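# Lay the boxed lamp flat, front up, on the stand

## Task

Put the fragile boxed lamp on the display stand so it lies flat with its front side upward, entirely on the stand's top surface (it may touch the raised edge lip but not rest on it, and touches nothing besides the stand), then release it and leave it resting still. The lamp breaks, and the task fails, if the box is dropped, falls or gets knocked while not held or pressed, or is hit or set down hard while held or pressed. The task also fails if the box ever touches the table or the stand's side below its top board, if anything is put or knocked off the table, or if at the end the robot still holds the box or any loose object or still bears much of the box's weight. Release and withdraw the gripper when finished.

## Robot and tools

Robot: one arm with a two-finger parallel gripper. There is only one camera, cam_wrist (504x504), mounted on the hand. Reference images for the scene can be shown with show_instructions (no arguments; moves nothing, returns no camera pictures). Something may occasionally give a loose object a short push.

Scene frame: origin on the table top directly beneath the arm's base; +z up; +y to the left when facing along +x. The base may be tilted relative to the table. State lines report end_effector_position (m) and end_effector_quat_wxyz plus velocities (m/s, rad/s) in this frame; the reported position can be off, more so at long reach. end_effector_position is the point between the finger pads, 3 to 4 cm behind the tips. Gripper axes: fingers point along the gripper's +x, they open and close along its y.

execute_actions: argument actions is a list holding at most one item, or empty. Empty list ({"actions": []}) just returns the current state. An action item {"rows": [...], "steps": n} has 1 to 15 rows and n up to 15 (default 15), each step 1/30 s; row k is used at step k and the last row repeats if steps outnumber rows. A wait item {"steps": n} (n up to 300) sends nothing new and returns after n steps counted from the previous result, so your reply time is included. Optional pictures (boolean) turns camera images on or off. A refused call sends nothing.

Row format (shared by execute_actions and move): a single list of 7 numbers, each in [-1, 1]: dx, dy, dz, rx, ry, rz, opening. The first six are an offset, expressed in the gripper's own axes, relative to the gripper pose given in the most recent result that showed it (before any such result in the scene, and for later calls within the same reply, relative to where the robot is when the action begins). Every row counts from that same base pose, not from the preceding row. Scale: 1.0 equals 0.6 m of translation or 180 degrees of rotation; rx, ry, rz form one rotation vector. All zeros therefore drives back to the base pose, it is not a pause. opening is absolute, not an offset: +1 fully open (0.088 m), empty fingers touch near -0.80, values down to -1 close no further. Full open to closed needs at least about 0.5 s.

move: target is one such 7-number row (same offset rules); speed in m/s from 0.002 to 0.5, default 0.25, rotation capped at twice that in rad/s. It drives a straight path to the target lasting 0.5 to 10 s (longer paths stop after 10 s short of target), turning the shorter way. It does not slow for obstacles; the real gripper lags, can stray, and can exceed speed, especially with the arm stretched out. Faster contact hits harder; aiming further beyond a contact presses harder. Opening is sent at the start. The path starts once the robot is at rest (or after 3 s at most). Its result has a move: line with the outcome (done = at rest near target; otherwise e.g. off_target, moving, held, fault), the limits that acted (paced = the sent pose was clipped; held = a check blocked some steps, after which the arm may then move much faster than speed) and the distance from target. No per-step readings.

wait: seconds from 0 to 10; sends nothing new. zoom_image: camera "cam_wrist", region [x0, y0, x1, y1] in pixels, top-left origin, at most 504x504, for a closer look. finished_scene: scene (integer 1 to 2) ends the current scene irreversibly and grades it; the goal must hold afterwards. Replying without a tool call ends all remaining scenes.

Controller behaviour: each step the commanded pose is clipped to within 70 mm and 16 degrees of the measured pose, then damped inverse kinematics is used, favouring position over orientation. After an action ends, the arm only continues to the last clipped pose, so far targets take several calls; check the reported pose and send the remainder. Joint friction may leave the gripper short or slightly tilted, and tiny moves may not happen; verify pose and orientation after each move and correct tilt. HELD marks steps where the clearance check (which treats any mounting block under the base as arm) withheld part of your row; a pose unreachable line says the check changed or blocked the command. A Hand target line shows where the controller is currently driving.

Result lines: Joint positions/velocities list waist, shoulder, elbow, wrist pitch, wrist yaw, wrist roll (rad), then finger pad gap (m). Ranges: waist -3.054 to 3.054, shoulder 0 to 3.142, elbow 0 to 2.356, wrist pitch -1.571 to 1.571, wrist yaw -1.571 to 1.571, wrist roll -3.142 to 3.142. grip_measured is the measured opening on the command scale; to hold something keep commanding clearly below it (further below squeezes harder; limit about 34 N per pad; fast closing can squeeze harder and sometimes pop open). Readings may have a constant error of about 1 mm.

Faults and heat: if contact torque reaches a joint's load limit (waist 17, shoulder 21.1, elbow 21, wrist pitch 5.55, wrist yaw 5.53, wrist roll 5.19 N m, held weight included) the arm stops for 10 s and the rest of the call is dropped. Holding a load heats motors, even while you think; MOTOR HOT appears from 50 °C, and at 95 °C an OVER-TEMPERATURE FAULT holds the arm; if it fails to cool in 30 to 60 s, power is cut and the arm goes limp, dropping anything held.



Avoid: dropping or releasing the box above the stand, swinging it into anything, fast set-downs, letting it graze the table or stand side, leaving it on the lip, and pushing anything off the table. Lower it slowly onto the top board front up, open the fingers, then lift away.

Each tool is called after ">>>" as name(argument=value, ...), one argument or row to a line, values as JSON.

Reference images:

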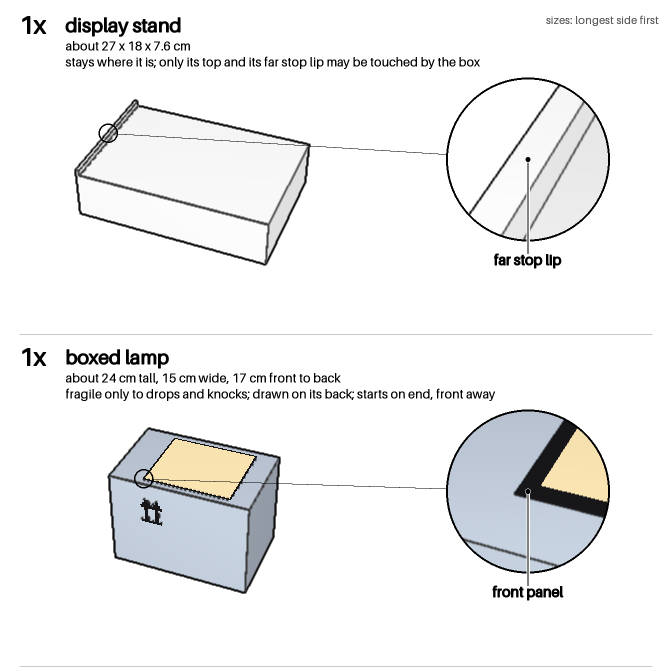

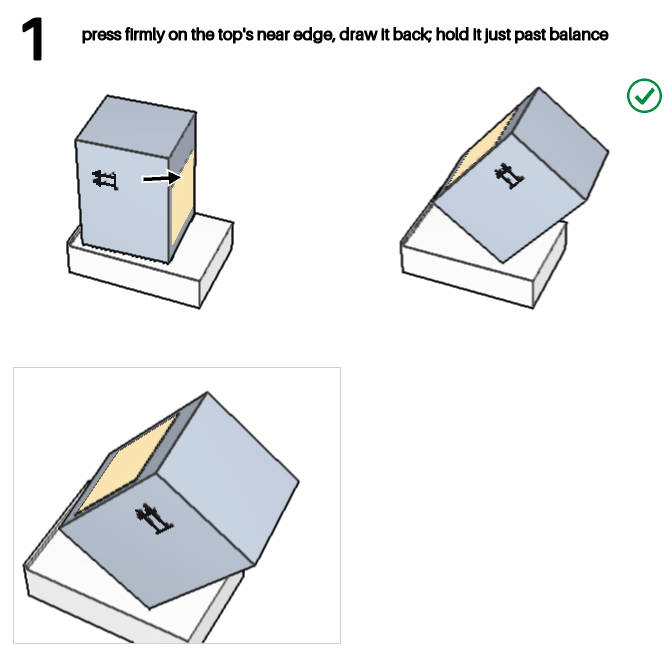

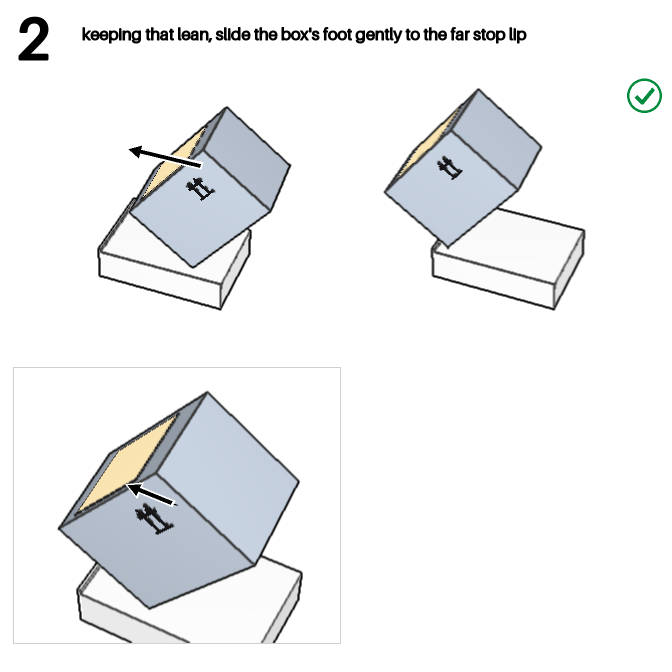

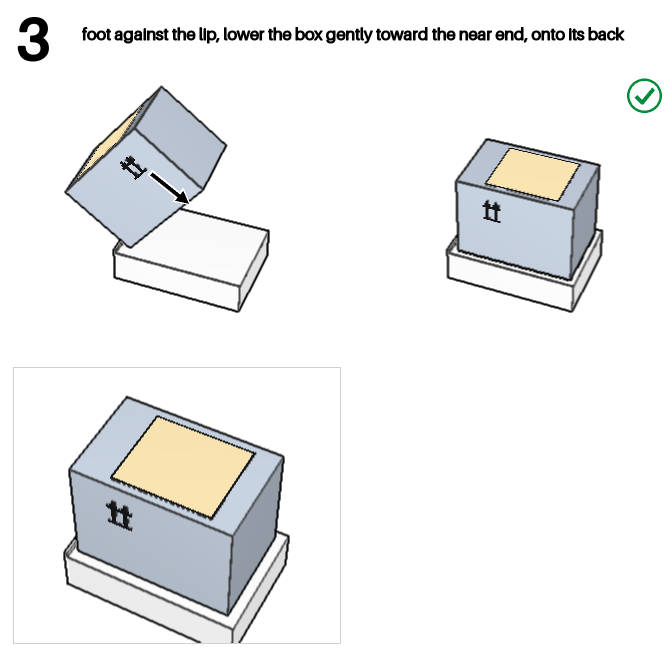

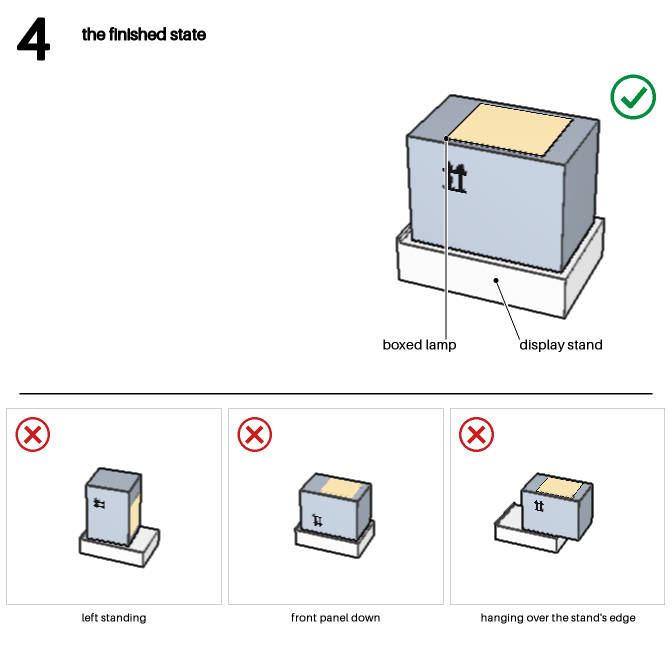

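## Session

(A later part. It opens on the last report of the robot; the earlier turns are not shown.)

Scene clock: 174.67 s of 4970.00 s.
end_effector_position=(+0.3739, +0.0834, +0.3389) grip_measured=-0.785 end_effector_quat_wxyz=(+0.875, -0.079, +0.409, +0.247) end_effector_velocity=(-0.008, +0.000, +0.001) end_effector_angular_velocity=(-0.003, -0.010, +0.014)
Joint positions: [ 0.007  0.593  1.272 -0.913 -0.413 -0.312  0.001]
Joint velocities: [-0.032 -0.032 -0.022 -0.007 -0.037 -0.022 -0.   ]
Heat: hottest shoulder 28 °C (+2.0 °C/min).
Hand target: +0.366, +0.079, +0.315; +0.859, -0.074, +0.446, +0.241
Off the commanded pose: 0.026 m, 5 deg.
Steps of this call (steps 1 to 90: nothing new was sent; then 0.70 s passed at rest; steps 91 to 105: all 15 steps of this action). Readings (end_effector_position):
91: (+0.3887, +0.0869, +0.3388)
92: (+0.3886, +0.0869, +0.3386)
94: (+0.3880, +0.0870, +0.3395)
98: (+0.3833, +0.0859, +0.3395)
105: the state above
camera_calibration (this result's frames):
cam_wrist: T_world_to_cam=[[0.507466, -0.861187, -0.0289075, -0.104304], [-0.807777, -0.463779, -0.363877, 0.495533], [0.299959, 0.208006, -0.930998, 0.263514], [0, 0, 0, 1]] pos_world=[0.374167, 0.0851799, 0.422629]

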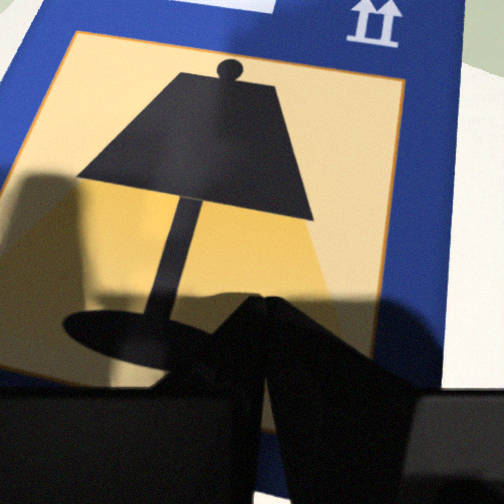

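>>> execute_actions(
  actions=[
    {"rows":[[0.018,-0.003,-0.04,0,0.025,0,-0.9],[0.015,-0.003,-0.043,0,0.025,0,-0.9],[0.012,-0.002,-0.046,0,0.025,0,-0.9],[0.01,-0.001,-0.049,0,0.025,-0.002,-0.9],[0.007,-0.001,-0.052,0,0.025,-0.003,-0.9],[0.005,0,-0.055,0,0.025,-0.004,-0.9],[0.002,0.001,-0.058,0,0.025,-0.005,-0.9],[0,0.001,-0.061,0,0.025,-0.006,-0.9],[-0.003,0.002,-0.064,0,0.025,-0.007,-0.9],[-0.006,0.003,-0.067,0,0.025,-0.008,-0.9],[-0.008,0.003,-0.071,0,0.025,-0.009,-0.9],[-0.011,0.004,-0.075,0,0.025,-0.01,-0.9]]},
  ],
)

>>> wait(
  seconds=0.5,
)

Scene clock: 181.83 s of 4970.00 s.
end_effector_position=(+0.3474, +0.0742, +0.3380) grip_measured=-0.785 end_effector_quat_wxyz=(+0.878, -0.108, +0.409, +0.226) end_effector_velocity=(-0.029, +0.000, -0.000) end_effector_angular_velocity=(-0.016, -0.025, -0.001)
Joint positions: [-0.114  0.486  1.208 -0.961 -0.468 -0.373  0.001]
Joint velocities: [-0.007 -0.125 -0.081 -0.022  0.007 -0.007 -0.   ]
Heat: hottest shoulder 28 °C (+2.0 °C/min).
Hand target: +0.339, +0.069, +0.315; +0.862, -0.102, +0.445, +0.220
Off the commanded pose: 0.026 m, 4 deg.
Steps of this call (steps 1 to 90: nothing new was sent; then 3.67 s passed at rest; steps 91 to 105: all 15 steps of this action). Readings (end_effector_position):
91: (+0.3732, +0.0832, +0.3389)
92: (+0.3727, +0.0829, +0.3390)
94: (+0.3700, +0.0816, +0.3391)
98: (+0.3616, +0.0784, +0.3387)
105: the state above
camera_calibration (this result's frames):
cam_wrist: T_world_to_cam=[[0.495082, -0.867944, 0.0395922, -0.117095], [-0.806979, -0.476239, -0.34926, 0.46528], [0.321993, 0.140962, -0.936189, 0.271641], [0, 0, 0, 1]] pos_world=[0.345977, 0.0816612, 0.421447]

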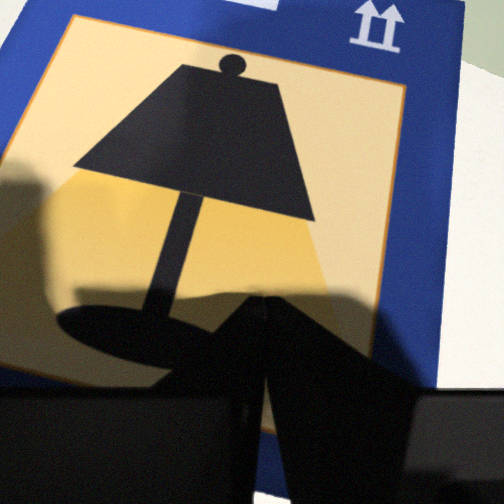

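Scene clock: 182.33 s of 4970.00 s.
end_effector_position=(+0.3462, +0.0740, +0.3379) grip_measured=-0.785 end_effector_quat_wxyz=(+0.878, -0.109, +0.408, +0.225) end_effector_velocity=(+0.000, +0.001, +0.001) end_effector_angular_velocity=(+0.008, -0.005, -0.002)
Joint positions: [-0.114  0.48   1.204 -0.961 -0.466 -0.373  0.001]
Joint velocities: [-0.002 -0.002 -0.002  0.007 -0.007  0.007 -0.   ]
Heat: hottest shoulder 28 °C (+2.0 °C/min).
Hand target: +0.339, +0.069, +0.315; +0.862, -0.102, +0.445, +0.220
Off the commanded pose: 0.025 m, 5 deg.
Steps of this call (steps 1 to 15: nothing new was sent). Readings (end_effector_position):
1: (+0.3469, +0.0742, +0.3380)
2: (+0.3466, +0.0742, +0.3381)
4: (+0.3464, +0.0740, +0.3380)
8: (+0.3463, +0.0740, +0.3380)
15: the state above
camera_calibration (this result's frames):
cam_wrist: T_world_to_cam=[[0.494011, -0.868438, 0.0420503, -0.117146], [-0.80698, -0.475979, -0.349611, 0.464272], [0.32363, 0.138778, -0.935951, 0.271456], [0, 0, 0, 1]] pos_world=[0.344679, 0.0815777, 0.42131]

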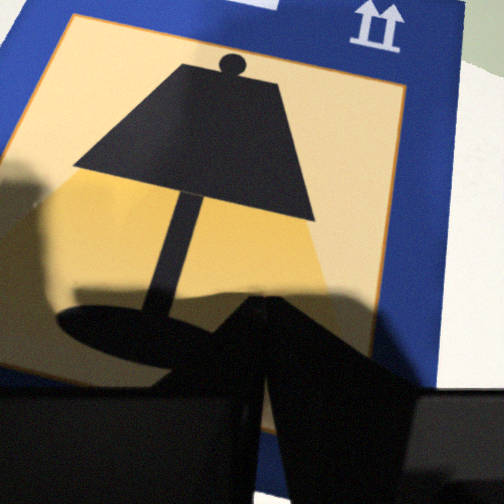

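>>> execute_actions(
  actions=[
    {"rows":[[0.018,0,-0.04,0,0.026,0,-0.9],[0.016,0,-0.044,0,0.027,-0.001,-0.9],[0.013,0.001,-0.048,0,0.028,-0.002,-0.9],[0.011,0.002,-0.052,0,0.029,-0.003,-0.9],[0.008,0.002,-0.056,0,0.03,-0.004,-0.9],[0.006,0.003,-0.06,0,0.031,-0.005,-0.9],[0.004,0.004,-0.064,0,0.032,-0.006,-0.9],[0.002,0.004,-0.068,0,0.034,-0.007,-0.9],[-0.001,0.005,-0.072,0,0.035,-0.008,-0.9],[-0.003,0.006,-0.076,0,0.036,-0.009,-0.9],[-0.005,0.007,-0.08,0,0.038,-0.01,-0.9],[-0.008,0.007,-0.084,0,0.039,-0.011,-0.9],[-0.01,0.008,-0.087,0,0.04,-0.012,-0.9]]},
  ],
)

Scene clock: 187.63 s of 4970.00 s.
end_effector_position=(+0.3168, +0.0641, +0.3376) grip_measured=-0.785 end_effector_quat_wxyz=(+0.875, -0.145, +0.414, +0.205) end_effector_velocity=(-0.043, -0.019, +0.003) end_effector_angular_velocity=(-0.019, -0.015, -0.036)
Joint positions: [-0.041  0.371  1.157 -1.024 -0.324 -0.403  0.001]
Joint velocities: [ 0.481 -0.178 -0.085 -0.037  0.505  0.139 -0.   ]
Heat: hottest shoulder 27 °C (+1.0 °C/min).
Hand target: +0.306, +0.058, +0.310; +0.854, -0.135, +0.461, +0.199
Off the commanded pose: 0.032 m, 6 deg.
Steps of this call (steps 1 to 90: nothing new was sent; then 1.80 s passed at rest; steps 91 to 105: all 15 steps of this action). Readings (end_effector_position):
91: (+0.3458, +0.0740, +0.3381)
92: (+0.3452, +0.0738, +0.3381)
94: (+0.3419, +0.0732, +0.3381)
98: (+0.3325, +0.0704, +0.3379)
105: the state above
camera_calibration (this result's frames):
cam_wrist: T_world_to_cam=[[0.48847, -0.864505, 0.118436, -0.135464], [-0.806681, -0.499146, -0.316417, 0.425922], [0.332661, 0.0590201, -0.941198, 0.286053], [0, 0, 0, 1]] pos_world=[0.314594, 0.0786052, 0.420045]

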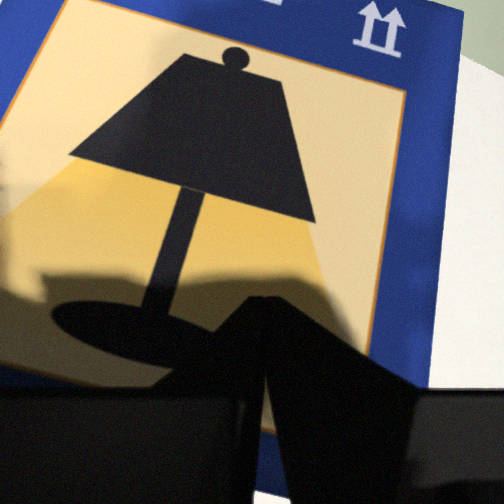

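>>> execute_actions(
  actions=[
    {"rows":[[0.025,0.004,-0.028,0,0.025,0,-0.9],[0.029,0.003,-0.023,0,0.025,0,-0.9],[0.033,0.002,-0.018,0,0.025,0.002,-0.9],[0.037,0.001,-0.013,0,0.025,0.003,-0.9],[0.041,0,-0.008,0,0.025,0.004,-0.9],[0.045,-0.001,-0.003,0,0.025,0.006,-0.9],[0.049,-0.002,0.002,0,0.025,0.007,-0.9],[0.053,-0.003,0.007,0,0.025,0.008,-0.9],[0.057,-0.004,0.012,0,0.025,0.01,-0.9],[0.061,-0.005,0.017,0,0.025,0.011,-0.9],[0.065,-0.006,0.022,0,0.025,0.012,-0.9],[0.069,-0.007,0.027,0,0.025,0.014,-0.9],[0.073,-0.008,0.032,0,0.025,0.015,-0.9],[0.077,-0.009,0.037,0,0.025,0.016,-0.9]]},
  ],
)

>>> execute_actions(
  actions=[
    {"rows":[[0.033,0.002,-0.018,0,0.025,0.002,-0.9],[0.037,0.001,-0.013,0,0.025,0.003,-0.9],[0.041,0,-0.008,0,0.025,0.004,-0.9],[0.045,-0.001,-0.003,0,0.025,0.006,-0.9],[0.049,-0.002,0.002,0,0.025,0.007,-0.9],[0.053,-0.003,0.007,0,0.025,0.008,-0.9],[0.057,-0.004,0.012,0,0.025,0.01,-0.9],[0.061,-0.005,0.017,0,0.025,0.011,-0.9],[0.065,-0.006,0.022,0,0.025,0.012,-0.9],[0.069,-0.007,0.027,0,0.025,0.014,-0.9],[0.073,-0.008,0.032,0,0.025,0.015,-0.9]]},
  ],
)

Scene clock: 199.07 s of 4970.00 s.
end_effector_position=(+0.3519, +0.0818, +0.3367) grip_measured=-0.785 end_effector_quat_wxyz=(+0.867, -0.130, +0.396, +0.274) end_effector_velocity=(+0.089, +0.044, +0.001) end_effector_angular_velocity=(+0.325, -0.025, +0.436)
Joint positions: [-0.314  0.53   1.231 -0.999 -0.728 -0.535  0.001]
Joint velocities: [ 0.501  0.383  0.134  0.3   -0.037 -0.022 -0.   ]
Heat: hottest shoulder 27 °C (+1.0 °C/min).
Hand target: +0.358, +0.079, +0.316; +0.852, -0.107, +0.425, +0.286
Off the commanded pose: 0.023 m, 9 deg.
Steps of this call (steps 1 to 90: nothing new was sent; then 7.93 s passed at rest; steps 91 to 105: all 15 steps of this action). Readings (end_effector_position):
91: (+0.3148, +0.0631, +0.3375)
92: (+0.3150, +0.0634, +0.3374)
94: (+0.3164, +0.0647, +0.3373)
98: (+0.3283, +0.0714, +0.3374)
105: the state above
camera_calibration (this result's frames):
cam_wrist: T_world_to_cam=[[0.587163, -0.808322, 0.0430614, -0.151101], [-0.745111, -0.560502, -0.361451, 0.461282], [0.316305, 0.180145, -0.931396, 0.265117], [0, 0, 0, 1]] pos_world=[0.348569, 0.0886521, 0.420166]

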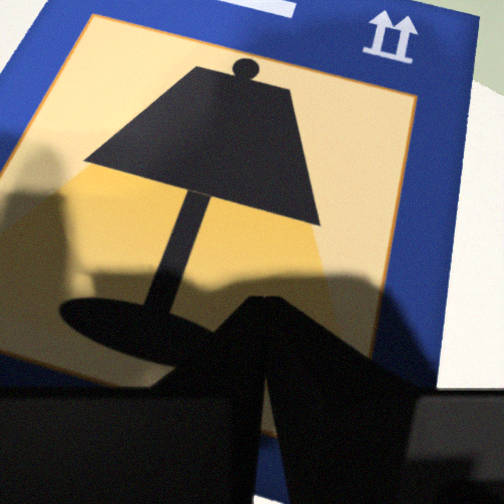

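Scene clock: 199.57 s of 4970.00 s.
end_effector_position=(+0.3858, +0.1038, +0.3395) grip_measured=-0.785 end_effector_quat_wxyz=(+0.857, -0.125, +0.388, +0.316) end_effector_velocity=(+0.021, +0.001, +0.000) end_effector_angular_velocity=(-0.142, +0.049, -0.195)
Joint positions: [ 0.241  0.665  1.32  -0.893 -0.272 -0.412  0.001]
Joint velocities: [ 0.818  0.076  0.1   -0.007  1.018  0.286 -0.001]
Heat: hottest shoulder 27 °C (+0.0 °C/min).
Hand target: +0.389, +0.103, +0.317; +0.843, -0.128, +0.427, +0.299
Off the commanded pose: 0.024 m, 6 deg.
Steps of this call (steps 1 to 15: all 15 steps of this action). Readings (end_effector_position):
1: (+0.3541, +0.0837, +0.3373)
2: (+0.3554, +0.0853, +0.3370)
4: (+0.3575, +0.0891, +0.3369)
8: (+0.3677, +0.0966, +0.3378)
15: the state above
camera_calibration (this result's frames):
cam_wrist: T_world_to_cam=[[0.647429, -0.762117, 0.00378564, -0.168136], [-0.703653, -0.599656, -0.381162, 0.494642], [0.29276, 0.244112, -0.9245, 0.253037], [0, 0, 0, 1]] pos_world=[0.382833, 0.106707, 0.423108]

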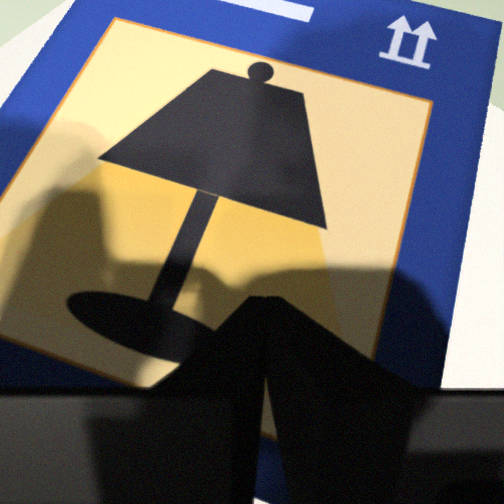

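>>> move(
  target=[-0.13,0.025,0,0,0.02,-0.03,1],
  speed=0.05,
)

Scene clock: 203.70 s of 4970.00 s.
end_effector_position=(+0.3387, +0.0803, +0.3940) grip_measured=+1.000 end_effector_quat_wxyz=(+0.856, -0.150, +0.414, +0.271) end_effector_velocity=(-0.001, -0.001, +0.000) end_effector_angular_velocity=(-0.009, -0.001, -0.003)
Joint positions: [ 0.058  0.579  1.528 -1.23  -0.337 -0.461  0.088]
Joint velocities: [-0.017 -0.002  0.002 -0.007 -0.007 -0.007  0.   ]
Heat: hottest shoulder 27 °C (+0.0 °C/min).
Hand target: +0.337, +0.080, +0.398; +0.858, -0.154, +0.408, +0.271
Off the commanded pose: 0.004 m, 1 deg.
move: done
camera_calibration (this result's frames):
cam_wrist: T_world_to_cam=[[0.597737, -0.798949, 0.066261, -0.160551], [-0.748196, -0.585628, -0.311837, 0.454783], [0.287946, 0.136821, -0.947822, 0.342481], [0, 0, 0, 1]] pos_world=[0.337618, 0.0912031, 0.477068]

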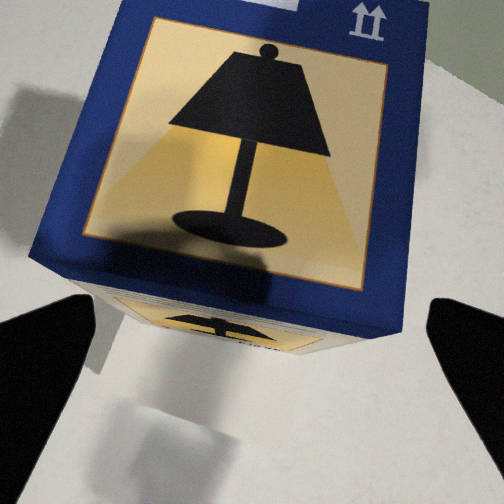

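>>> move(
  target=[0.08,-0.008,-0.012,0,0,0.015,-0.9],
  speed=0.04,
)

>>> move(
  target=[0.06,0.002,-0.046,0,0,0,-0.9],
  speed=0.012,
)

Scene clock: 211.27 s of 4970.00 s.
end_effector_position=(+0.3605, +0.0899, +0.3586) grip_measured=-0.785 end_effector_quat_wxyz=(+0.852, -0.141, +0.404, +0.303) end_effector_velocity=(-0.002, -0.000, -0.006) end_effector_angular_velocity=(+0.003, +0.034, -0.002)
Joint positions: [-0.093  0.615  1.391 -1.084 -0.55  -0.53   0.001]
Joint velocities: [ 0.149  0.002 -0.012  0.007  0.139  0.051  0.   ]
Heat: hottest shoulder 27 °C (+0.0 °C/min).
Hand target: +0.361, +0.089, +0.352; +0.848, -0.135, +0.414, +0.302
Off the commanded pose: 0.007 m, 2 deg.
After step 90, 2.93 s passed at rest.
move: done
camera_calibration (this result's frames):
cam_wrist: T_world_to_cam=[[0.639273, -0.768424, 0.0292199, -0.168014], [-0.716755, -0.609191, -0.339335, 0.466366], [0.278554, 0.195984, -0.940212, 0.296673], [0, 0, 0, 1]] pos_world=[0.359037, 0.0968569, 0.442099]

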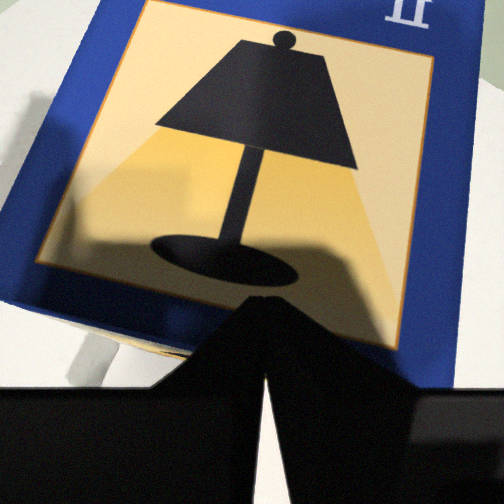

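Scene clock: 215.27 s of 4970.00 s.
end_effector_position=(+0.3635, +0.0929, +0.3378) grip_measured=-0.785 end_effector_quat_wxyz=(+0.866, -0.146, +0.370, +0.304) end_effector_velocity=(-0.000, +0.001, -0.001) end_effector_angular_velocity=(+0.004, -0.005, +0.012)
Joint positions: [ 0.153  0.544  1.213 -0.87  -0.326 -0.456  0.001]
Joint velocities: [ 0.002 -0.002 -0.007  0.007 -0.007 -0.007  0.   ]
Heat: hottest shoulder 27 °C (-1.0 °C/min).
Hand target: +0.360, +0.092, +0.314; +0.852, -0.140, +0.403, +0.303
Off the commanded pose: 0.025 m, 4 deg.
move: off_target
camera_calibration (this result's frames):
cam_wrist: T_world_to_cam=[[0.641493, -0.764565, 0.062666, -0.179468], [-0.685454, -0.607957, -0.400676, 0.472487], [0.344441, 0.214076, -0.914074, 0.241191], [0, 0, 0, 1]] pos_world=[0.355919, 0.0984033, 0.421028]

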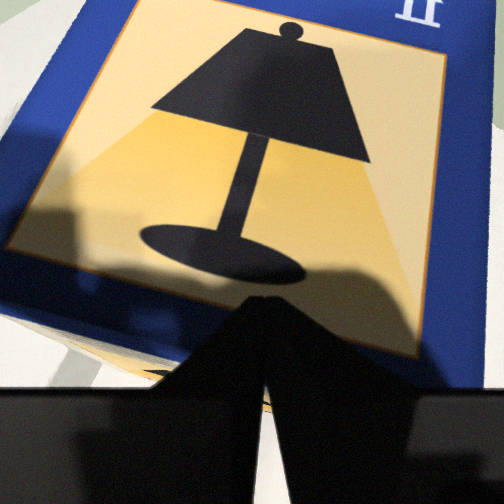

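>>> execute_actions(
  actions=[
    {"rows":[[0.032,0.004,-0.035,0,0.025,0,-0.9],[0.037,0.005,-0.04,0,0.027,0,-0.9],[0.042,0.005,-0.044,0,0.03,0,-0.9],[0.046,0.005,-0.048,0,0.03,0,-0.9],[0.043,0.006,-0.051,0,0.03,0,-0.9],[0.04,0.007,-0.054,0,0.03,-0.002,-0.9],[0.038,0.008,-0.057,0,0.03,-0.003,-0.9],[0.035,0.009,-0.06,0,0.03,-0.004,-0.9],[0.032,0.01,-0.063,0,0.03,-0.005,-0.9],[0.029,0.011,-0.066,0,0.03,-0.006,-0.9],[0.026,0.012,-0.069,0,0.03,-0.007,-0.9],[0.024,0.013,-0.072,0,0.03,-0.008,-0.9],[0.021,0.014,-0.075,0,0.03,-0.009,-0.9],[0.018,0.015,-0.078,0,0.03,-0.01,-0.9]]},
  ],
)

>>> wait(
  seconds=0.4,
)

Scene clock: 220.17 s of 4970.00 s.
end_effector_position=(+0.3504, +0.0886, +0.3354) grip_measured=-0.785 end_effector_quat_wxyz=(+0.874, -0.163, +0.349, +0.295) end_effector_velocity=(-0.069, -0.028, -0.007) end_effector_angular_velocity=(-0.066, +0.011, -0.046)
Joint positions: [ 0.275  0.456  1.128 -0.823 -0.184 -0.454  0.001]
Joint velocities: [-0.012 -0.271 -0.154 -0.139  0.066 -0.007 -0.   ]
Heat: hottest shoulder 27 °C (-1.0 °C/min).
Hand target: +0.338, +0.083, +0.300; +0.852, -0.166, +0.407, +0.284
Off the commanded pose: 0.040 m, 7 deg.
Steps of this call (steps 1 to 90: nothing new was sent; then 1.40 s passed at rest; steps 91 to 105: all 15 steps of this action). Readings (end_effector_position):
91: (+0.3635, +0.0930, +0.3371)
92: (+0.3635, +0.0933, +0.3367)
94: (+0.3634, +0.0939, +0.3357)
98: (+0.3621, +0.0937, +0.3357)
105: the state above
camera_calibration (this result's frames):
cam_wrist: T_world_to_cam=[[0.635276, -0.764057, 0.112437, -0.188732], [-0.664467, -0.614959, -0.424627, 0.461246], [0.393584, 0.195045, -0.898359, 0.22362], [0, 0, 0, 1]] pos_world=[0.338366, 0.0958295, 0.417969]

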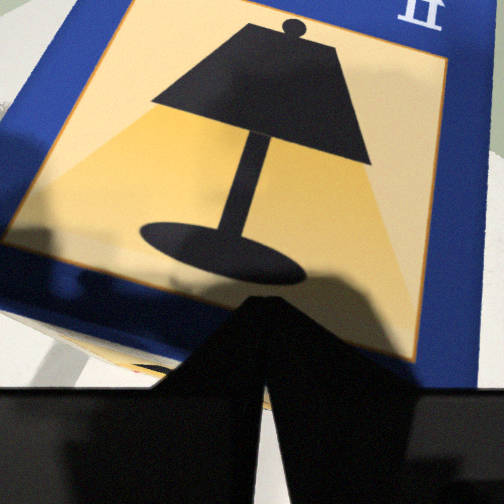

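Scene clock: 220.57 s of 4970.00 s.
end_effector_position=(+0.3467, +0.0871, +0.3353) grip_measured=-0.785 end_effector_quat_wxyz=(+0.875, -0.163, +0.349, +0.293) end_effector_velocity=(-0.002, -0.003, -0.000) end_effector_angular_velocity=(-0.023, -0.008, +0.005)
Joint positions: [ 0.273  0.439  1.117 -0.827 -0.181 -0.453  0.001]
Joint velocities: [-0.007 -0.007 -0.002 -0.007  0.007 -0.022 -0.   ]
Heat: hottest shoulder 27 °C (-1.0 °C/min).
Hand target: +0.338, +0.083, +0.300; +0.852, -0.166, +0.407, +0.284
Off the commanded pose: 0.039 m, 7 deg.
Steps of this call (steps 1 to 12: nothing new was sent). Readings (end_effector_position):
1: (+0.3486, +0.0879, +0.3353)
2: (+0.3476, +0.0875, +0.3353)
4: (+0.3470, +0.0873, +0.3352)
8: (+0.3468, +0.0871, +0.3353)
12: the state above
camera_calibration (this result's frames):
cam_wrist: T_world_to_cam=[[0.63177, -0.766522, 0.115367, -0.187124], [-0.666161, -0.612991, -0.42482, 0.458283], [0.396353, 0.191536, -0.897897, 0.224458], [0, 0, 0, 1]] pos_world=[0.334545, 0.0944962, 0.417816]

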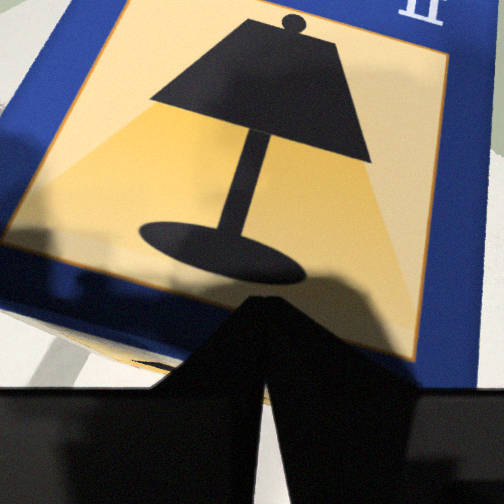

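>>> execute_actions(
  actions=[
    {"rows":[[0.027,0.01,-0.055,0,0.04,0,-0.9],[0.025,0.011,-0.058,0,0.04,-0.001,-0.9],[0.022,0.012,-0.061,0,0.041,-0.002,-0.9],[0.02,0.013,-0.064,0,0.042,-0.003,-0.9],[0.017,0.014,-0.068,0,0.043,-0.004,-0.9],[0.015,0.015,-0.071,0,0.044,-0.005,-0.9],[0.012,0.016,-0.074,0,0.045,-0.006,-0.9],[0.01,0.017,-0.077,0,0.046,-0.007,-0.9],[0.007,0.018,-0.08,0,0.047,-0.008,-0.9],[0.004,0.019,-0.083,0,0.048,-0.01,-0.9],[0.002,0.02,-0.086,0,0.05,-0.011,-0.9],[-0.001,0.021,-0.09,0,0.051,-0.012,-0.9],[-0.003,0.022,-0.093,0,0.053,-0.013,-0.9],[-0.006,0.023,-0.096,0,0.055,-0.014,-0.9]]},
  ],
)

>>> wait(
  seconds=0.4,
)

Scene clock: 226.53 s of 4970.00 s.
end_effector_position=(+0.3167, +0.0752, +0.3319) grip_measured=-0.785 end_effector_quat_wxyz=(+0.871, -0.189, +0.361, +0.274) end_effector_velocity=(-0.061, -0.019, -0.010) end_effector_angular_velocity=(-0.217, +0.023, -0.063)
Joint positions: [ 0.093  0.33   1.071 -0.917 -0.297 -0.515  0.001]
Joint velocities: [-0.72  -0.198 -0.051 -0.256 -0.505 -0.227 -0.   ]
Heat: hottest shoulder 26 °C (-2.0 °C/min).
Hand target: +0.306, +0.068, +0.299; +0.848, -0.189, +0.418, +0.264
Off the commanded pose: 0.038 m, 7 deg.
Steps of this call (steps 1 to 90: nothing new was sent; then 2.47 s passed at rest; steps 91 to 105: all 15 steps of this action). Readings (end_effector_position):
91: (+0.3463, +0.0868, +0.3357)
92: (+0.3455, +0.0865, +0.3356)
94: (+0.3420, +0.0851, +0.3352)
98: (+0.3329, +0.0813, +0.3343)
105: the state above
camera_calibration (this result's frames):
cam_wrist: T_world_to_cam=[[0.6194, -0.76726, 0.166297, -0.189755], [-0.677021, -0.629271, -0.381655, 0.419919], [0.397475, 0.12381, -0.909222, 0.244074], [0, 0, 0, 1]] pos_world=[0.304815, 0.0884329, 0.413737]

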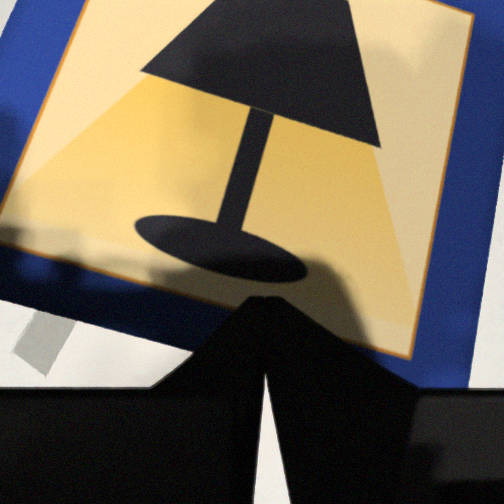

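Scene clock: 226.93 s of 4970.00 s.
end_effector_position=(+0.3130, +0.0742, +0.3315) grip_measured=-0.785 end_effector_quat_wxyz=(+0.871, -0.194, +0.363, +0.269) end_effector_velocity=(-0.001, -0.002, -0.002) end_effector_angular_velocity=(-0.015, +0.004, -0.005)
Joint positions: [ 0.039  0.317  1.068 -0.933 -0.336 -0.53   0.001]
Joint velocities: [-0.007 -0.002 -0.002 -0.007  0.007 -0.007 -0.   ]
Heat: hottest shoulder 26 °C (-2.0 °C/min).
Hand target: +0.306, +0.068, +0.299; +0.849, -0.190, +0.417, +0.264
Off the commanded pose: 0.036 m, 7 deg.
Steps of this call (steps 1 to 12: nothing new was sent). Readings (end_effector_position):
1: (+0.3151, +0.0747, +0.3317)
2: (+0.3141, +0.0744, +0.3315)
4: (+0.3134, +0.0743, +0.3316)
8: (+0.3131, +0.0742, +0.3314)
12: the state above
camera_calibration (this result's frames):
cam_wrist: T_world_to_cam=[[0.614756, -0.768587, 0.177058, -0.190238], [-0.680989, -0.630494, -0.372467, 0.414895], [0.397907, 0.108402, -0.910999, 0.246895], [0, 0, 0, 1]] pos_world=[0.301248, 0.088611, 0.413139]

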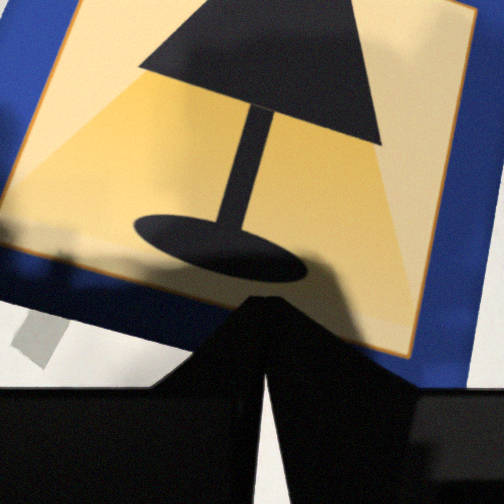

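>>> execute_actions(
  actions=[
    {"rows":[[0.028,0.008,-0.052,0.001,0.04,0,-0.9],[0.026,0.009,-0.055,0.002,0.042,0,-0.9],[0.024,0.01,-0.059,0.003,0.044,0.001,-0.9],[0.022,0.011,-0.062,0.004,0.047,0.001,-0.9],[0.02,0.012,-0.066,0.005,0.049,0.001,-0.9],[0.018,0.013,-0.069,0.006,0.051,0.002,-0.9],[0.016,0.014,-0.073,0.007,0.053,0.002,-0.9],[0.014,0.015,-0.077,0.008,0.056,0.002,-0.9],[0.012,0.016,-0.08,0.009,0.058,0.003,-0.9],[0.01,0.017,-0.084,0.01,0.06,0.003,-0.9],[0.008,0.018,-0.087,0.011,0.062,0.003,-0.9],[0.006,0.019,-0.091,0.012,0.065,0.004,-0.9],[0.004,0.02,-0.094,0.013,0.067,0.004,-0.9],[0.002,0.021,-0.098,0.013,0.07,0.004,-0.9]]},
  ],
)

>>> wait(
  seconds=0.4,
)

Scene clock: 233.03 s of 4970.00 s.
end_effector_position=(+0.2835, +0.0623, +0.3235) grip_measured=-0.785 end_effector_quat_wxyz=(+0.852, -0.220, +0.406, +0.248) end_effector_velocity=(-0.055, -0.031, -0.024) end_effector_angular_velocity=(-0.049, +0.187, -0.084)
Joint positions: [ 0.003  0.256  1.067 -1.078 -0.289 -0.577  0.001]
Joint velocities: [ 0.383 -0.105 -0.046 -0.212  0.447  0.139  0.   ]
Heat: hottest shoulder 26 °C (-2.0 °C/min).
Hand target: +0.274, +0.055, +0.292; +0.826, -0.208, +0.464, +0.243
Off the commanded pose: 0.036 m, 7 deg.
Steps of this call (steps 1 to 90: nothing new was sent; then 2.60 s passed at rest; steps 91 to 105: all 15 steps of this action). Readings (end_effector_position):
91: (+0.3124, +0.0741, +0.3315)
92: (+0.3113, +0.0738, +0.3311)
94: (+0.3072, +0.0725, +0.3300)
98: (+0.2991, +0.0696, +0.3280)
105: the state above
camera_calibration (this result's frames):
cam_wrist: T_world_to_cam=[[0.608809, -0.766449, 0.204716, -0.187195], [-0.717861, -0.642084, -0.269079, 0.362078], [0.33768, 0.0168604, -0.94111, 0.285187], [0, 0, 0, 1]] pos_world=[0.277585, 0.0842011, 0.404142]

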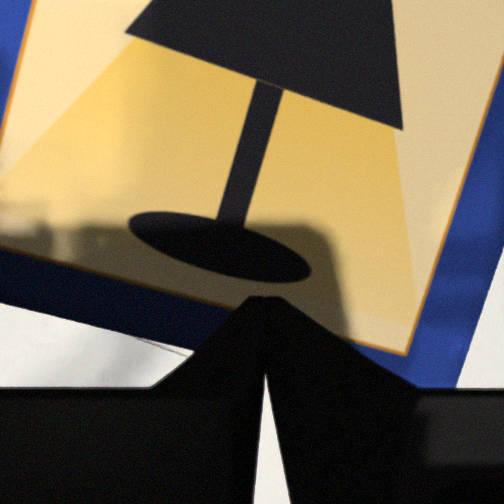

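Scene clock: 233.43 s of 4970.00 s.
end_effector_position=(+0.2747, +0.0556, +0.2988) grip_measured=-0.785 end_effector_quat_wxyz=(+0.831, -0.213, +0.453, +0.243) end_effector_velocity=(-0.002, -0.002, -0.004) end_effector_angular_velocity=(-0.012, +0.015, -0.000)
Joint positions: [ 0.026  0.269  1.017 -1.111 -0.24  -0.565  0.001]
Joint velocities: [-0.002  0.002 -0.007 -0.007  0.007 -0.007 -0.001]
Heat: hottest shoulder 26 °C (-2.0 °C/min).
Hand target: +0.274, +0.055, +0.292; +0.826, -0.207, +0.464, +0.243
Off the commanded pose: 0.009 m, 2 deg.
Steps of this call (steps 1 to 12: nothing new was sent). Readings (end_effector_position):
1: (+0.2820, +0.0613, +0.3227)
2: (+0.2810, +0.0605, +0.3215)
4: (+0.2793, +0.0587, +0.3177)
8: (+0.2750, +0.0559, +0.3029)
12: the state above
camera_calibration (this result's frames):
cam_wrist: T_world_to_cam=[[0.60709, -0.777381, 0.164681, -0.168924], [-0.755886, -0.628875, -0.182078, 0.328475], [0.245108, -0.0139421, -0.969396, 0.300653], [0, 0, 0, 1]] pos_world=[0.277149, 0.0794427, 0.379078]

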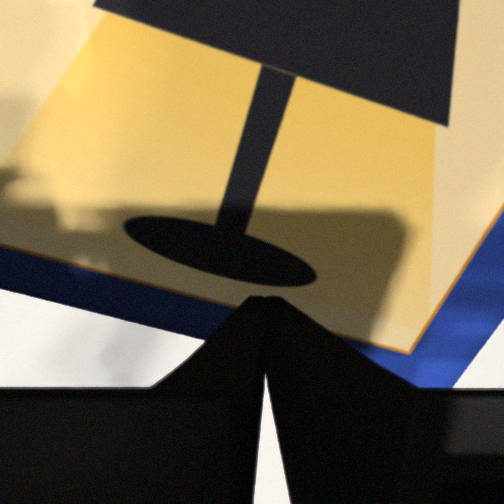

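>>> execute_actions(
  actions=[
    {"rows":[[0.014,0.001,-0.003,0,0.01,0,-0.9],[0.018,0,0,0,0.007,0,-0.9],[0.022,-0.001,0.002,-0.001,0.004,0,-0.9],[0.026,-0.002,0.005,-0.002,0.002,-0.001,-0.9],[0.03,-0.003,0.008,-0.003,-0.001,-0.001,-0.9],[0.034,-0.004,0.01,-0.004,-0.004,-0.002,-0.9],[0.038,-0.005,0.013,-0.004,-0.007,-0.002,-0.9],[0.042,-0.006,0.016,-0.005,-0.01,-0.003,-0.9],[0.046,-0.008,0.018,-0.006,-0.013,-0.003,-0.9],[0.05,-0.009,0.021,-0.007,-0.016,-0.004,-0.9],[0.054,-0.01,0.024,-0.007,-0.019,-0.004,-0.9],[0.058,-0.011,0.026,-0.008,-0.022,-0.005,-0.9],[0.062,-0.012,0.029,-0.009,-0.025,-0.005,-0.9],[0.066,-0.013,0.032,-0.01,-0.028,-0.006,-0.9],[0.069,-0.014,0.034,-0.01,-0.03,-0.006,-0.9]]},
  ],
)

>>> wait(
  seconds=0.4,
)

Scene clock: 242.87 s of 4970.00 s.
end_effector_position=(+0.3062, +0.0670, +0.2850) grip_measured=-0.785 end_effector_quat_wxyz=(+0.851, -0.210, +0.399, +0.268) end_effector_velocity=(+0.066, +0.027, -0.042) end_effector_angular_velocity=(+0.259, -0.179, +0.234)
Joint positions: [-0.224  0.316  0.931 -0.914 -0.553 -0.651  0.001]
Joint velocities: [-0.012  0.134 -0.252  0.564 -0.359 -0.007 -0.   ]
Heat: hottest wrist pitch 27 °C (-1.0 °C/min).
Hand target: +0.311, +0.068, +0.275; +0.850, -0.202, +0.397, +0.280
Off the commanded pose: 0.012 m, 2 deg.
Steps of this call (steps 1 to 90: nothing new was sent; then 5.93 s passed at rest; steps 91 to 105: all 15 steps of this action). Readings (end_effector_position):
91: (+0.2749, +0.0560, +0.2984)
92: (+0.2758, +0.0565, +0.2984)
94: (+0.2799, +0.0577, +0.2985)
98: (+0.2892, +0.0615, +0.2951)
105: the state above
camera_calibration (this result's frames):
cam_wrist: T_world_to_cam=[[0.631418, -0.755048, 0.176674, -0.189289], [-0.699551, -0.652943, -0.290334, 0.372205], [0.334574, 0.05973, -0.940475, 0.239137], [0, 0, 0, 1]] pos_world=[0.299888, 0.0858231, 0.366408]

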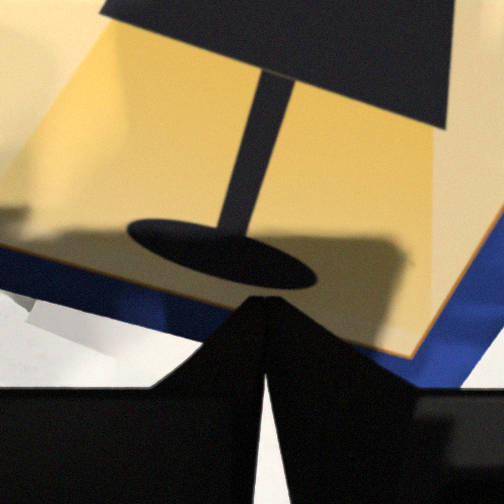

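Scene clock: 243.27 s of 4970.00 s.
end_effector_position=(+0.3111, +0.0690, +0.2815) grip_measured=-0.785 end_effector_quat_wxyz=(+0.853, -0.207, +0.390, +0.278) end_effector_velocity=(-0.000, +0.000, -0.001) end_effector_angular_velocity=(-0.008, -0.009, +0.020)
Joint positions: [-0.224  0.327  0.912 -0.871 -0.581 -0.651  0.001]
Joint velocities: [-0.002 -0.002 -0.007  0.007 -0.007 -0.022 -0.   ]
Heat: hottest wrist pitch 27 °C (-1.0 °C/min).
Hand target: +0.311, +0.068, +0.275; +0.850, -0.202, +0.397, +0.280
Off the commanded pose: 0.007 m, 4 deg.
Steps of this call (steps 1 to 12: nothing new was sent). Readings (end_effector_position):
1: (+0.3081, +0.0677, +0.2838)
2: (+0.3091, +0.0680, +0.2827)
4: (+0.3100, +0.0683, +0.2811)
8: (+0.3110, +0.0689, +0.2814)
12: the state above
camera_calibration (this result's frames):
cam_wrist: T_world_to_cam=[[0.642653, -0.747309, 0.168898, -0.192109], [-0.684285, -0.659011, -0.312184, 0.377791], [0.344603, 0.0850513, -0.934888, 0.227633], [0, 0, 0, 1]] pos_world=[0.303533, 0.0860435, 0.363198]

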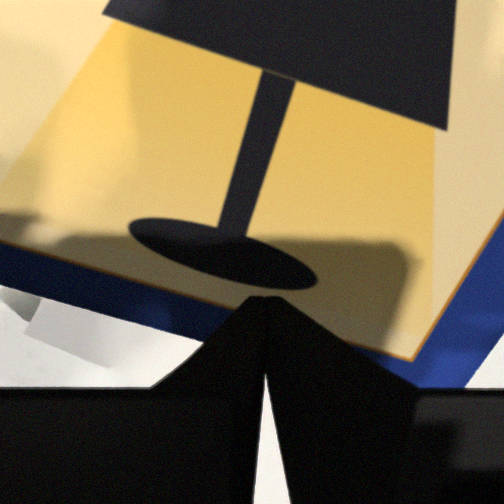

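>>> execute_actions(
  actions=[
    {"rows":[[0.012,-0.001,-0.003,0,0.006,0,-0.9],[0.016,-0.002,0.001,-0.001,0.003,-0.001,-0.9],[0.02,-0.004,0.004,-0.002,0,-0.002,-0.9],[0.025,-0.006,0.008,-0.003,-0.002,-0.003,-0.9],[0.029,-0.008,0.011,-0.004,-0.005,-0.004,-0.9],[0.033,-0.009,0.015,-0.005,-0.007,-0.005,-0.9],[0.037,-0.011,0.018,-0.006,-0.01,-0.006,-0.9],[0.041,-0.013,0.022,-0.007,-0.012,-0.007,-0.9],[0.045,-0.015,0.025,-0.008,-0.015,-0.008,-0.9],[0.049,-0.016,0.029,-0.009,-0.017,-0.009,-0.9],[0.053,-0.018,0.032,-0.01,-0.02,-0.01,-0.9],[0.057,-0.02,0.036,-0.011,-0.022,-0.011,-0.9],[0.061,-0.022,0.039,-0.012,-0.025,-0.012,-0.9],[0.065,-0.023,0.043,-0.013,-0.027,-0.013,-0.9],[0.07,-0.025,0.046,-0.014,-0.03,-0.014,-0.9]]},
  ],
)

>>> wait(
  seconds=0.4,
)

Scene clock: 250.23 s of 4970.00 s.
end_effector_position=(+0.3512, +0.0833, +0.2787) grip_measured=-0.785 end_effector_quat_wxyz=(+0.872, -0.216, +0.331, +0.289) end_effector_velocity=(+0.104, +0.036, -0.002) end_effector_angular_velocity=(-0.005, -0.354, -0.048)
Joint positions: [ 0.164  0.411  0.87  -0.591 -0.246 -0.565  0.001]
Joint velocities: [ 0.799  0.212 -0.095  0.681  0.857  0.095 -0.   ]
Heat: hottest wrist pitch 27 °C (+0.0 °C/min).
Hand target: +0.357, +0.087, +0.268; +0.872, -0.214, +0.336, +0.286
Off the commanded pose: 0.014 m, 2 deg.
Steps of this call (steps 1 to 90: nothing new was sent; then 3.47 s passed at rest; steps 91 to 105: all 15 steps of this action). Readings (end_effector_position):
91: (+0.3117, +0.0692, +0.2815)
92: (+0.3131, +0.0698, +0.2818)
94: (+0.3181, +0.0718, +0.2827)
98: (+0.3295, +0.0756, +0.2815)
105: the state above
camera_calibration (this result's frames):
cam_wrist: T_world_to_cam=[[0.649622, -0.728164, 0.21856, -0.224563], [-0.61654, -0.672785, -0.408949, 0.418067], [0.444825, 0.130911, -0.885998, 0.157309], [0, 0, 0, 1]] pos_world=[0.333661, 0.0971572, 0.359424]

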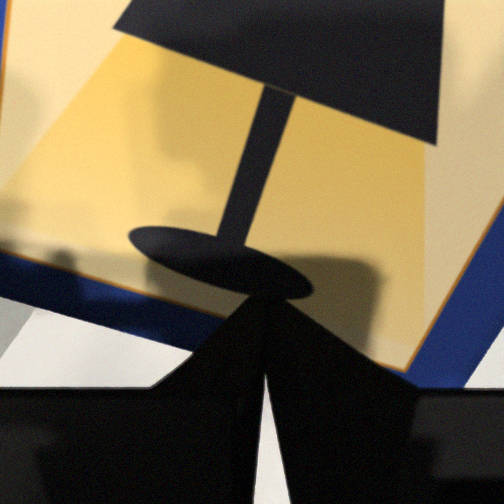

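Scene clock: 250.63 s of 4970.00 s.
end_effector_position=(+0.3576, +0.0875, +0.2801) grip_measured=-0.785 end_effector_quat_wxyz=(+0.877, -0.216, +0.319, +0.288) end_effector_velocity=(-0.005, +0.002, -0.003) end_effector_angular_velocity=(+0.001, +0.020, +0.017)
Joint positions: [ 0.225  0.423  0.866 -0.547 -0.19  -0.557  0.001]
Joint velocities: [ 0.007 -0.002 -0.002 -0.022 -0.007 -0.007  0.   ]
Heat: hottest wrist pitch 27 °C (+0.0 °C/min).
Hand target: +0.357, +0.087, +0.268; +0.872, -0.214, +0.336, +0.286
Off the commanded pose: 0.012 m, 3 deg.
Steps of this call (steps 1 to 12: nothing new was sent). Readings (end_effector_position):
1: (+0.3539, +0.0846, +0.2786)
2: (+0.3551, +0.0857, +0.2780)
4: (+0.3563, +0.0870, +0.2789)
8: (+0.3573, +0.0875, +0.2798)
12: the state above
camera_calibration (this result's frames):
cam_wrist: T_world_to_cam=[[0.645033, -0.729248, 0.22832, -0.226943], [-0.605346, -0.669986, -0.429737, 0.427033], [0.466356, 0.138982, -0.873611, 0.143258], [0, 0, 0, 1]] pos_world=[0.338079, 0.100698, 0.36048]

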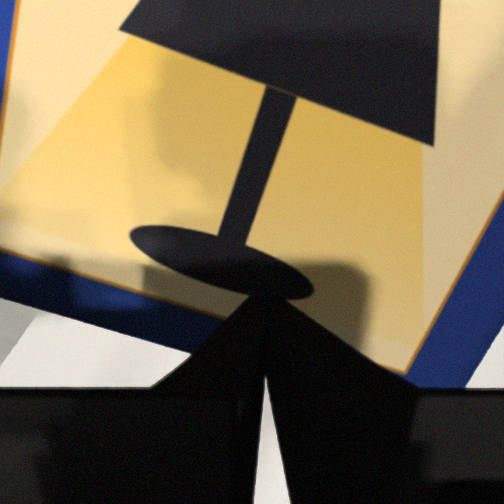

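>>> execute_actions(
  actions=[
    {"rows":[[0.016,0.005,-0.017,0,0.015,0,-0.9],[0.018,0.006,-0.021,0,0.015,0,-0.9],[0.019,0.008,-0.024,0,0.015,0,-0.9],[0.021,0.009,-0.028,0,0.015,0,-0.9],[0.022,0.01,-0.032,0,0.015,0,-0.9],[0.023,0.011,-0.035,0,0.015,0,-0.9],[0.024,0.013,-0.039,0,0.015,0,-0.9],[0.025,0.014,-0.043,0,0.015,0,-0.9],[0.026,0.015,-0.046,0,0.015,0,-0.9],[0.027,0.017,-0.05,0,0.015,0,-0.9],[0.028,0.018,-0.054,0,0.015,0,-0.9],[0.029,0.019,-0.057,0,0.015,0,-0.9],[0.03,0.021,-0.061,0,0.015,0,-0.9],[0.03,0.022,-0.065,0,0.015,0,-0.9],[0.031,0.023,-0.068,0,0.015,0,-0.9]]},
  ],
)

>>> wait(
  seconds=0.4,
)

Scene clock: 256.43 s of 4970.00 s.
end_effector_position=(+0.3475, +0.0864, +0.2654) grip_measured=-0.785 end_effector_quat_wxyz=(+0.881, -0.216, +0.308, +0.286) end_effector_velocity=(-0.037, -0.003, -0.044) end_effector_angular_velocity=(+0.031, -0.023, +0.055)
Joint positions: [ 0.214  0.366  0.764 -0.479 -0.202 -0.558  0.001]
Joint velocities: [-0.183 -0.164 -0.271  0.125 -0.242 -0.037 -0.   ]
Heat: hottest wrist pitch 28 °C (+1.0 °C/min).
Hand target: +0.341, +0.081, +0.237; +0.869, -0.222, +0.340, +0.282
Off the commanded pose: 0.030 m, 4 deg.
Steps of this call (steps 1 to 90: nothing new was sent; then 2.30 s passed at rest; steps 91 to 105: all 15 steps of this action). Readings (end_effector_position):
91: (+0.3579, +0.0873, +0.2801)
92: (+0.3578, +0.0874, +0.2797)
94: (+0.3579, +0.0879, +0.2786)
98: (+0.3556, +0.0874, +0.2754)
105: the state above
camera_calibration (this result's frames):
cam_wrist: T_world_to_cam=[[0.638974, -0.731155, 0.239006, -0.218491], [-0.596022, -0.667013, -0.447047, 0.414903], [0.486281, 0.143199, -0.861989, 0.12492], [0, 0, 0, 1]] pos_world=[0.326155, 0.0991062, 0.345381]

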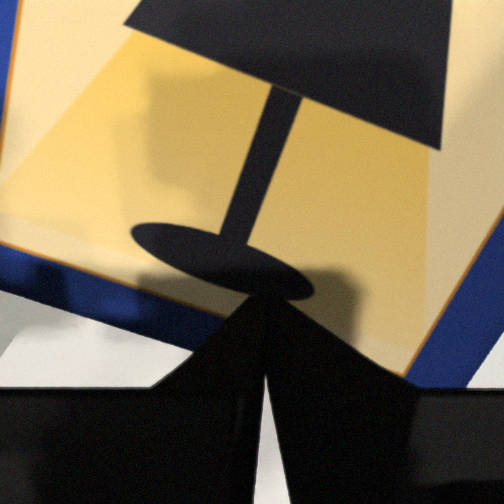

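Scene clock: 256.83 s of 4970.00 s.
end_effector_position=(+0.3440, +0.0862, +0.2611) grip_measured=-0.785 end_effector_quat_wxyz=(+0.880, -0.216, +0.308, +0.289) end_effector_velocity=(-0.003, +0.002, -0.003) end_effector_angular_velocity=(+0.007, +0.011, +0.019)
Joint positions: [ 0.201  0.354  0.741 -0.471 -0.221 -0.56   0.001]
Joint velocities: [-0.002 -0.002 -0.007 -0.007 -0.022 -0.007 -0.   ]
Heat: hottest wrist pitch 28 °C (+1.0 °C/min).
Hand target: +0.341, +0.081, +0.237; +0.869, -0.223, +0.340, +0.282
Off the commanded pose: 0.025 m, 4 deg.
Steps of this call (steps 1 to 12: nothing new was sent). Readings (end_effector_position):
1: (+0.3464, +0.0861, +0.2640)
2: (+0.3453, +0.0859, +0.2626)
4: (+0.3440, +0.0861, +0.2612)
8: (+0.3440, +0.0863, +0.2611)
12: the state above
camera_calibration (this result's frames):
cam_wrist: T_world_to_cam=[[0.643091, -0.728488, 0.236092, -0.216198], [-0.593494, -0.668953, -0.447512, 0.41021], [0.483941, 0.147672, -0.862551, 0.123466], [0, 0, 0, 1]] pos_world=[0.322742, 0.0986812, 0.341112]

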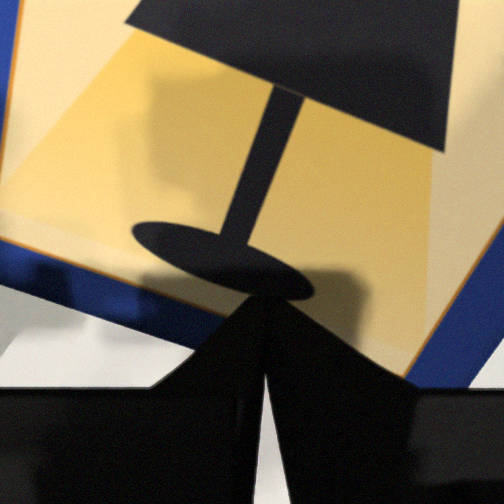

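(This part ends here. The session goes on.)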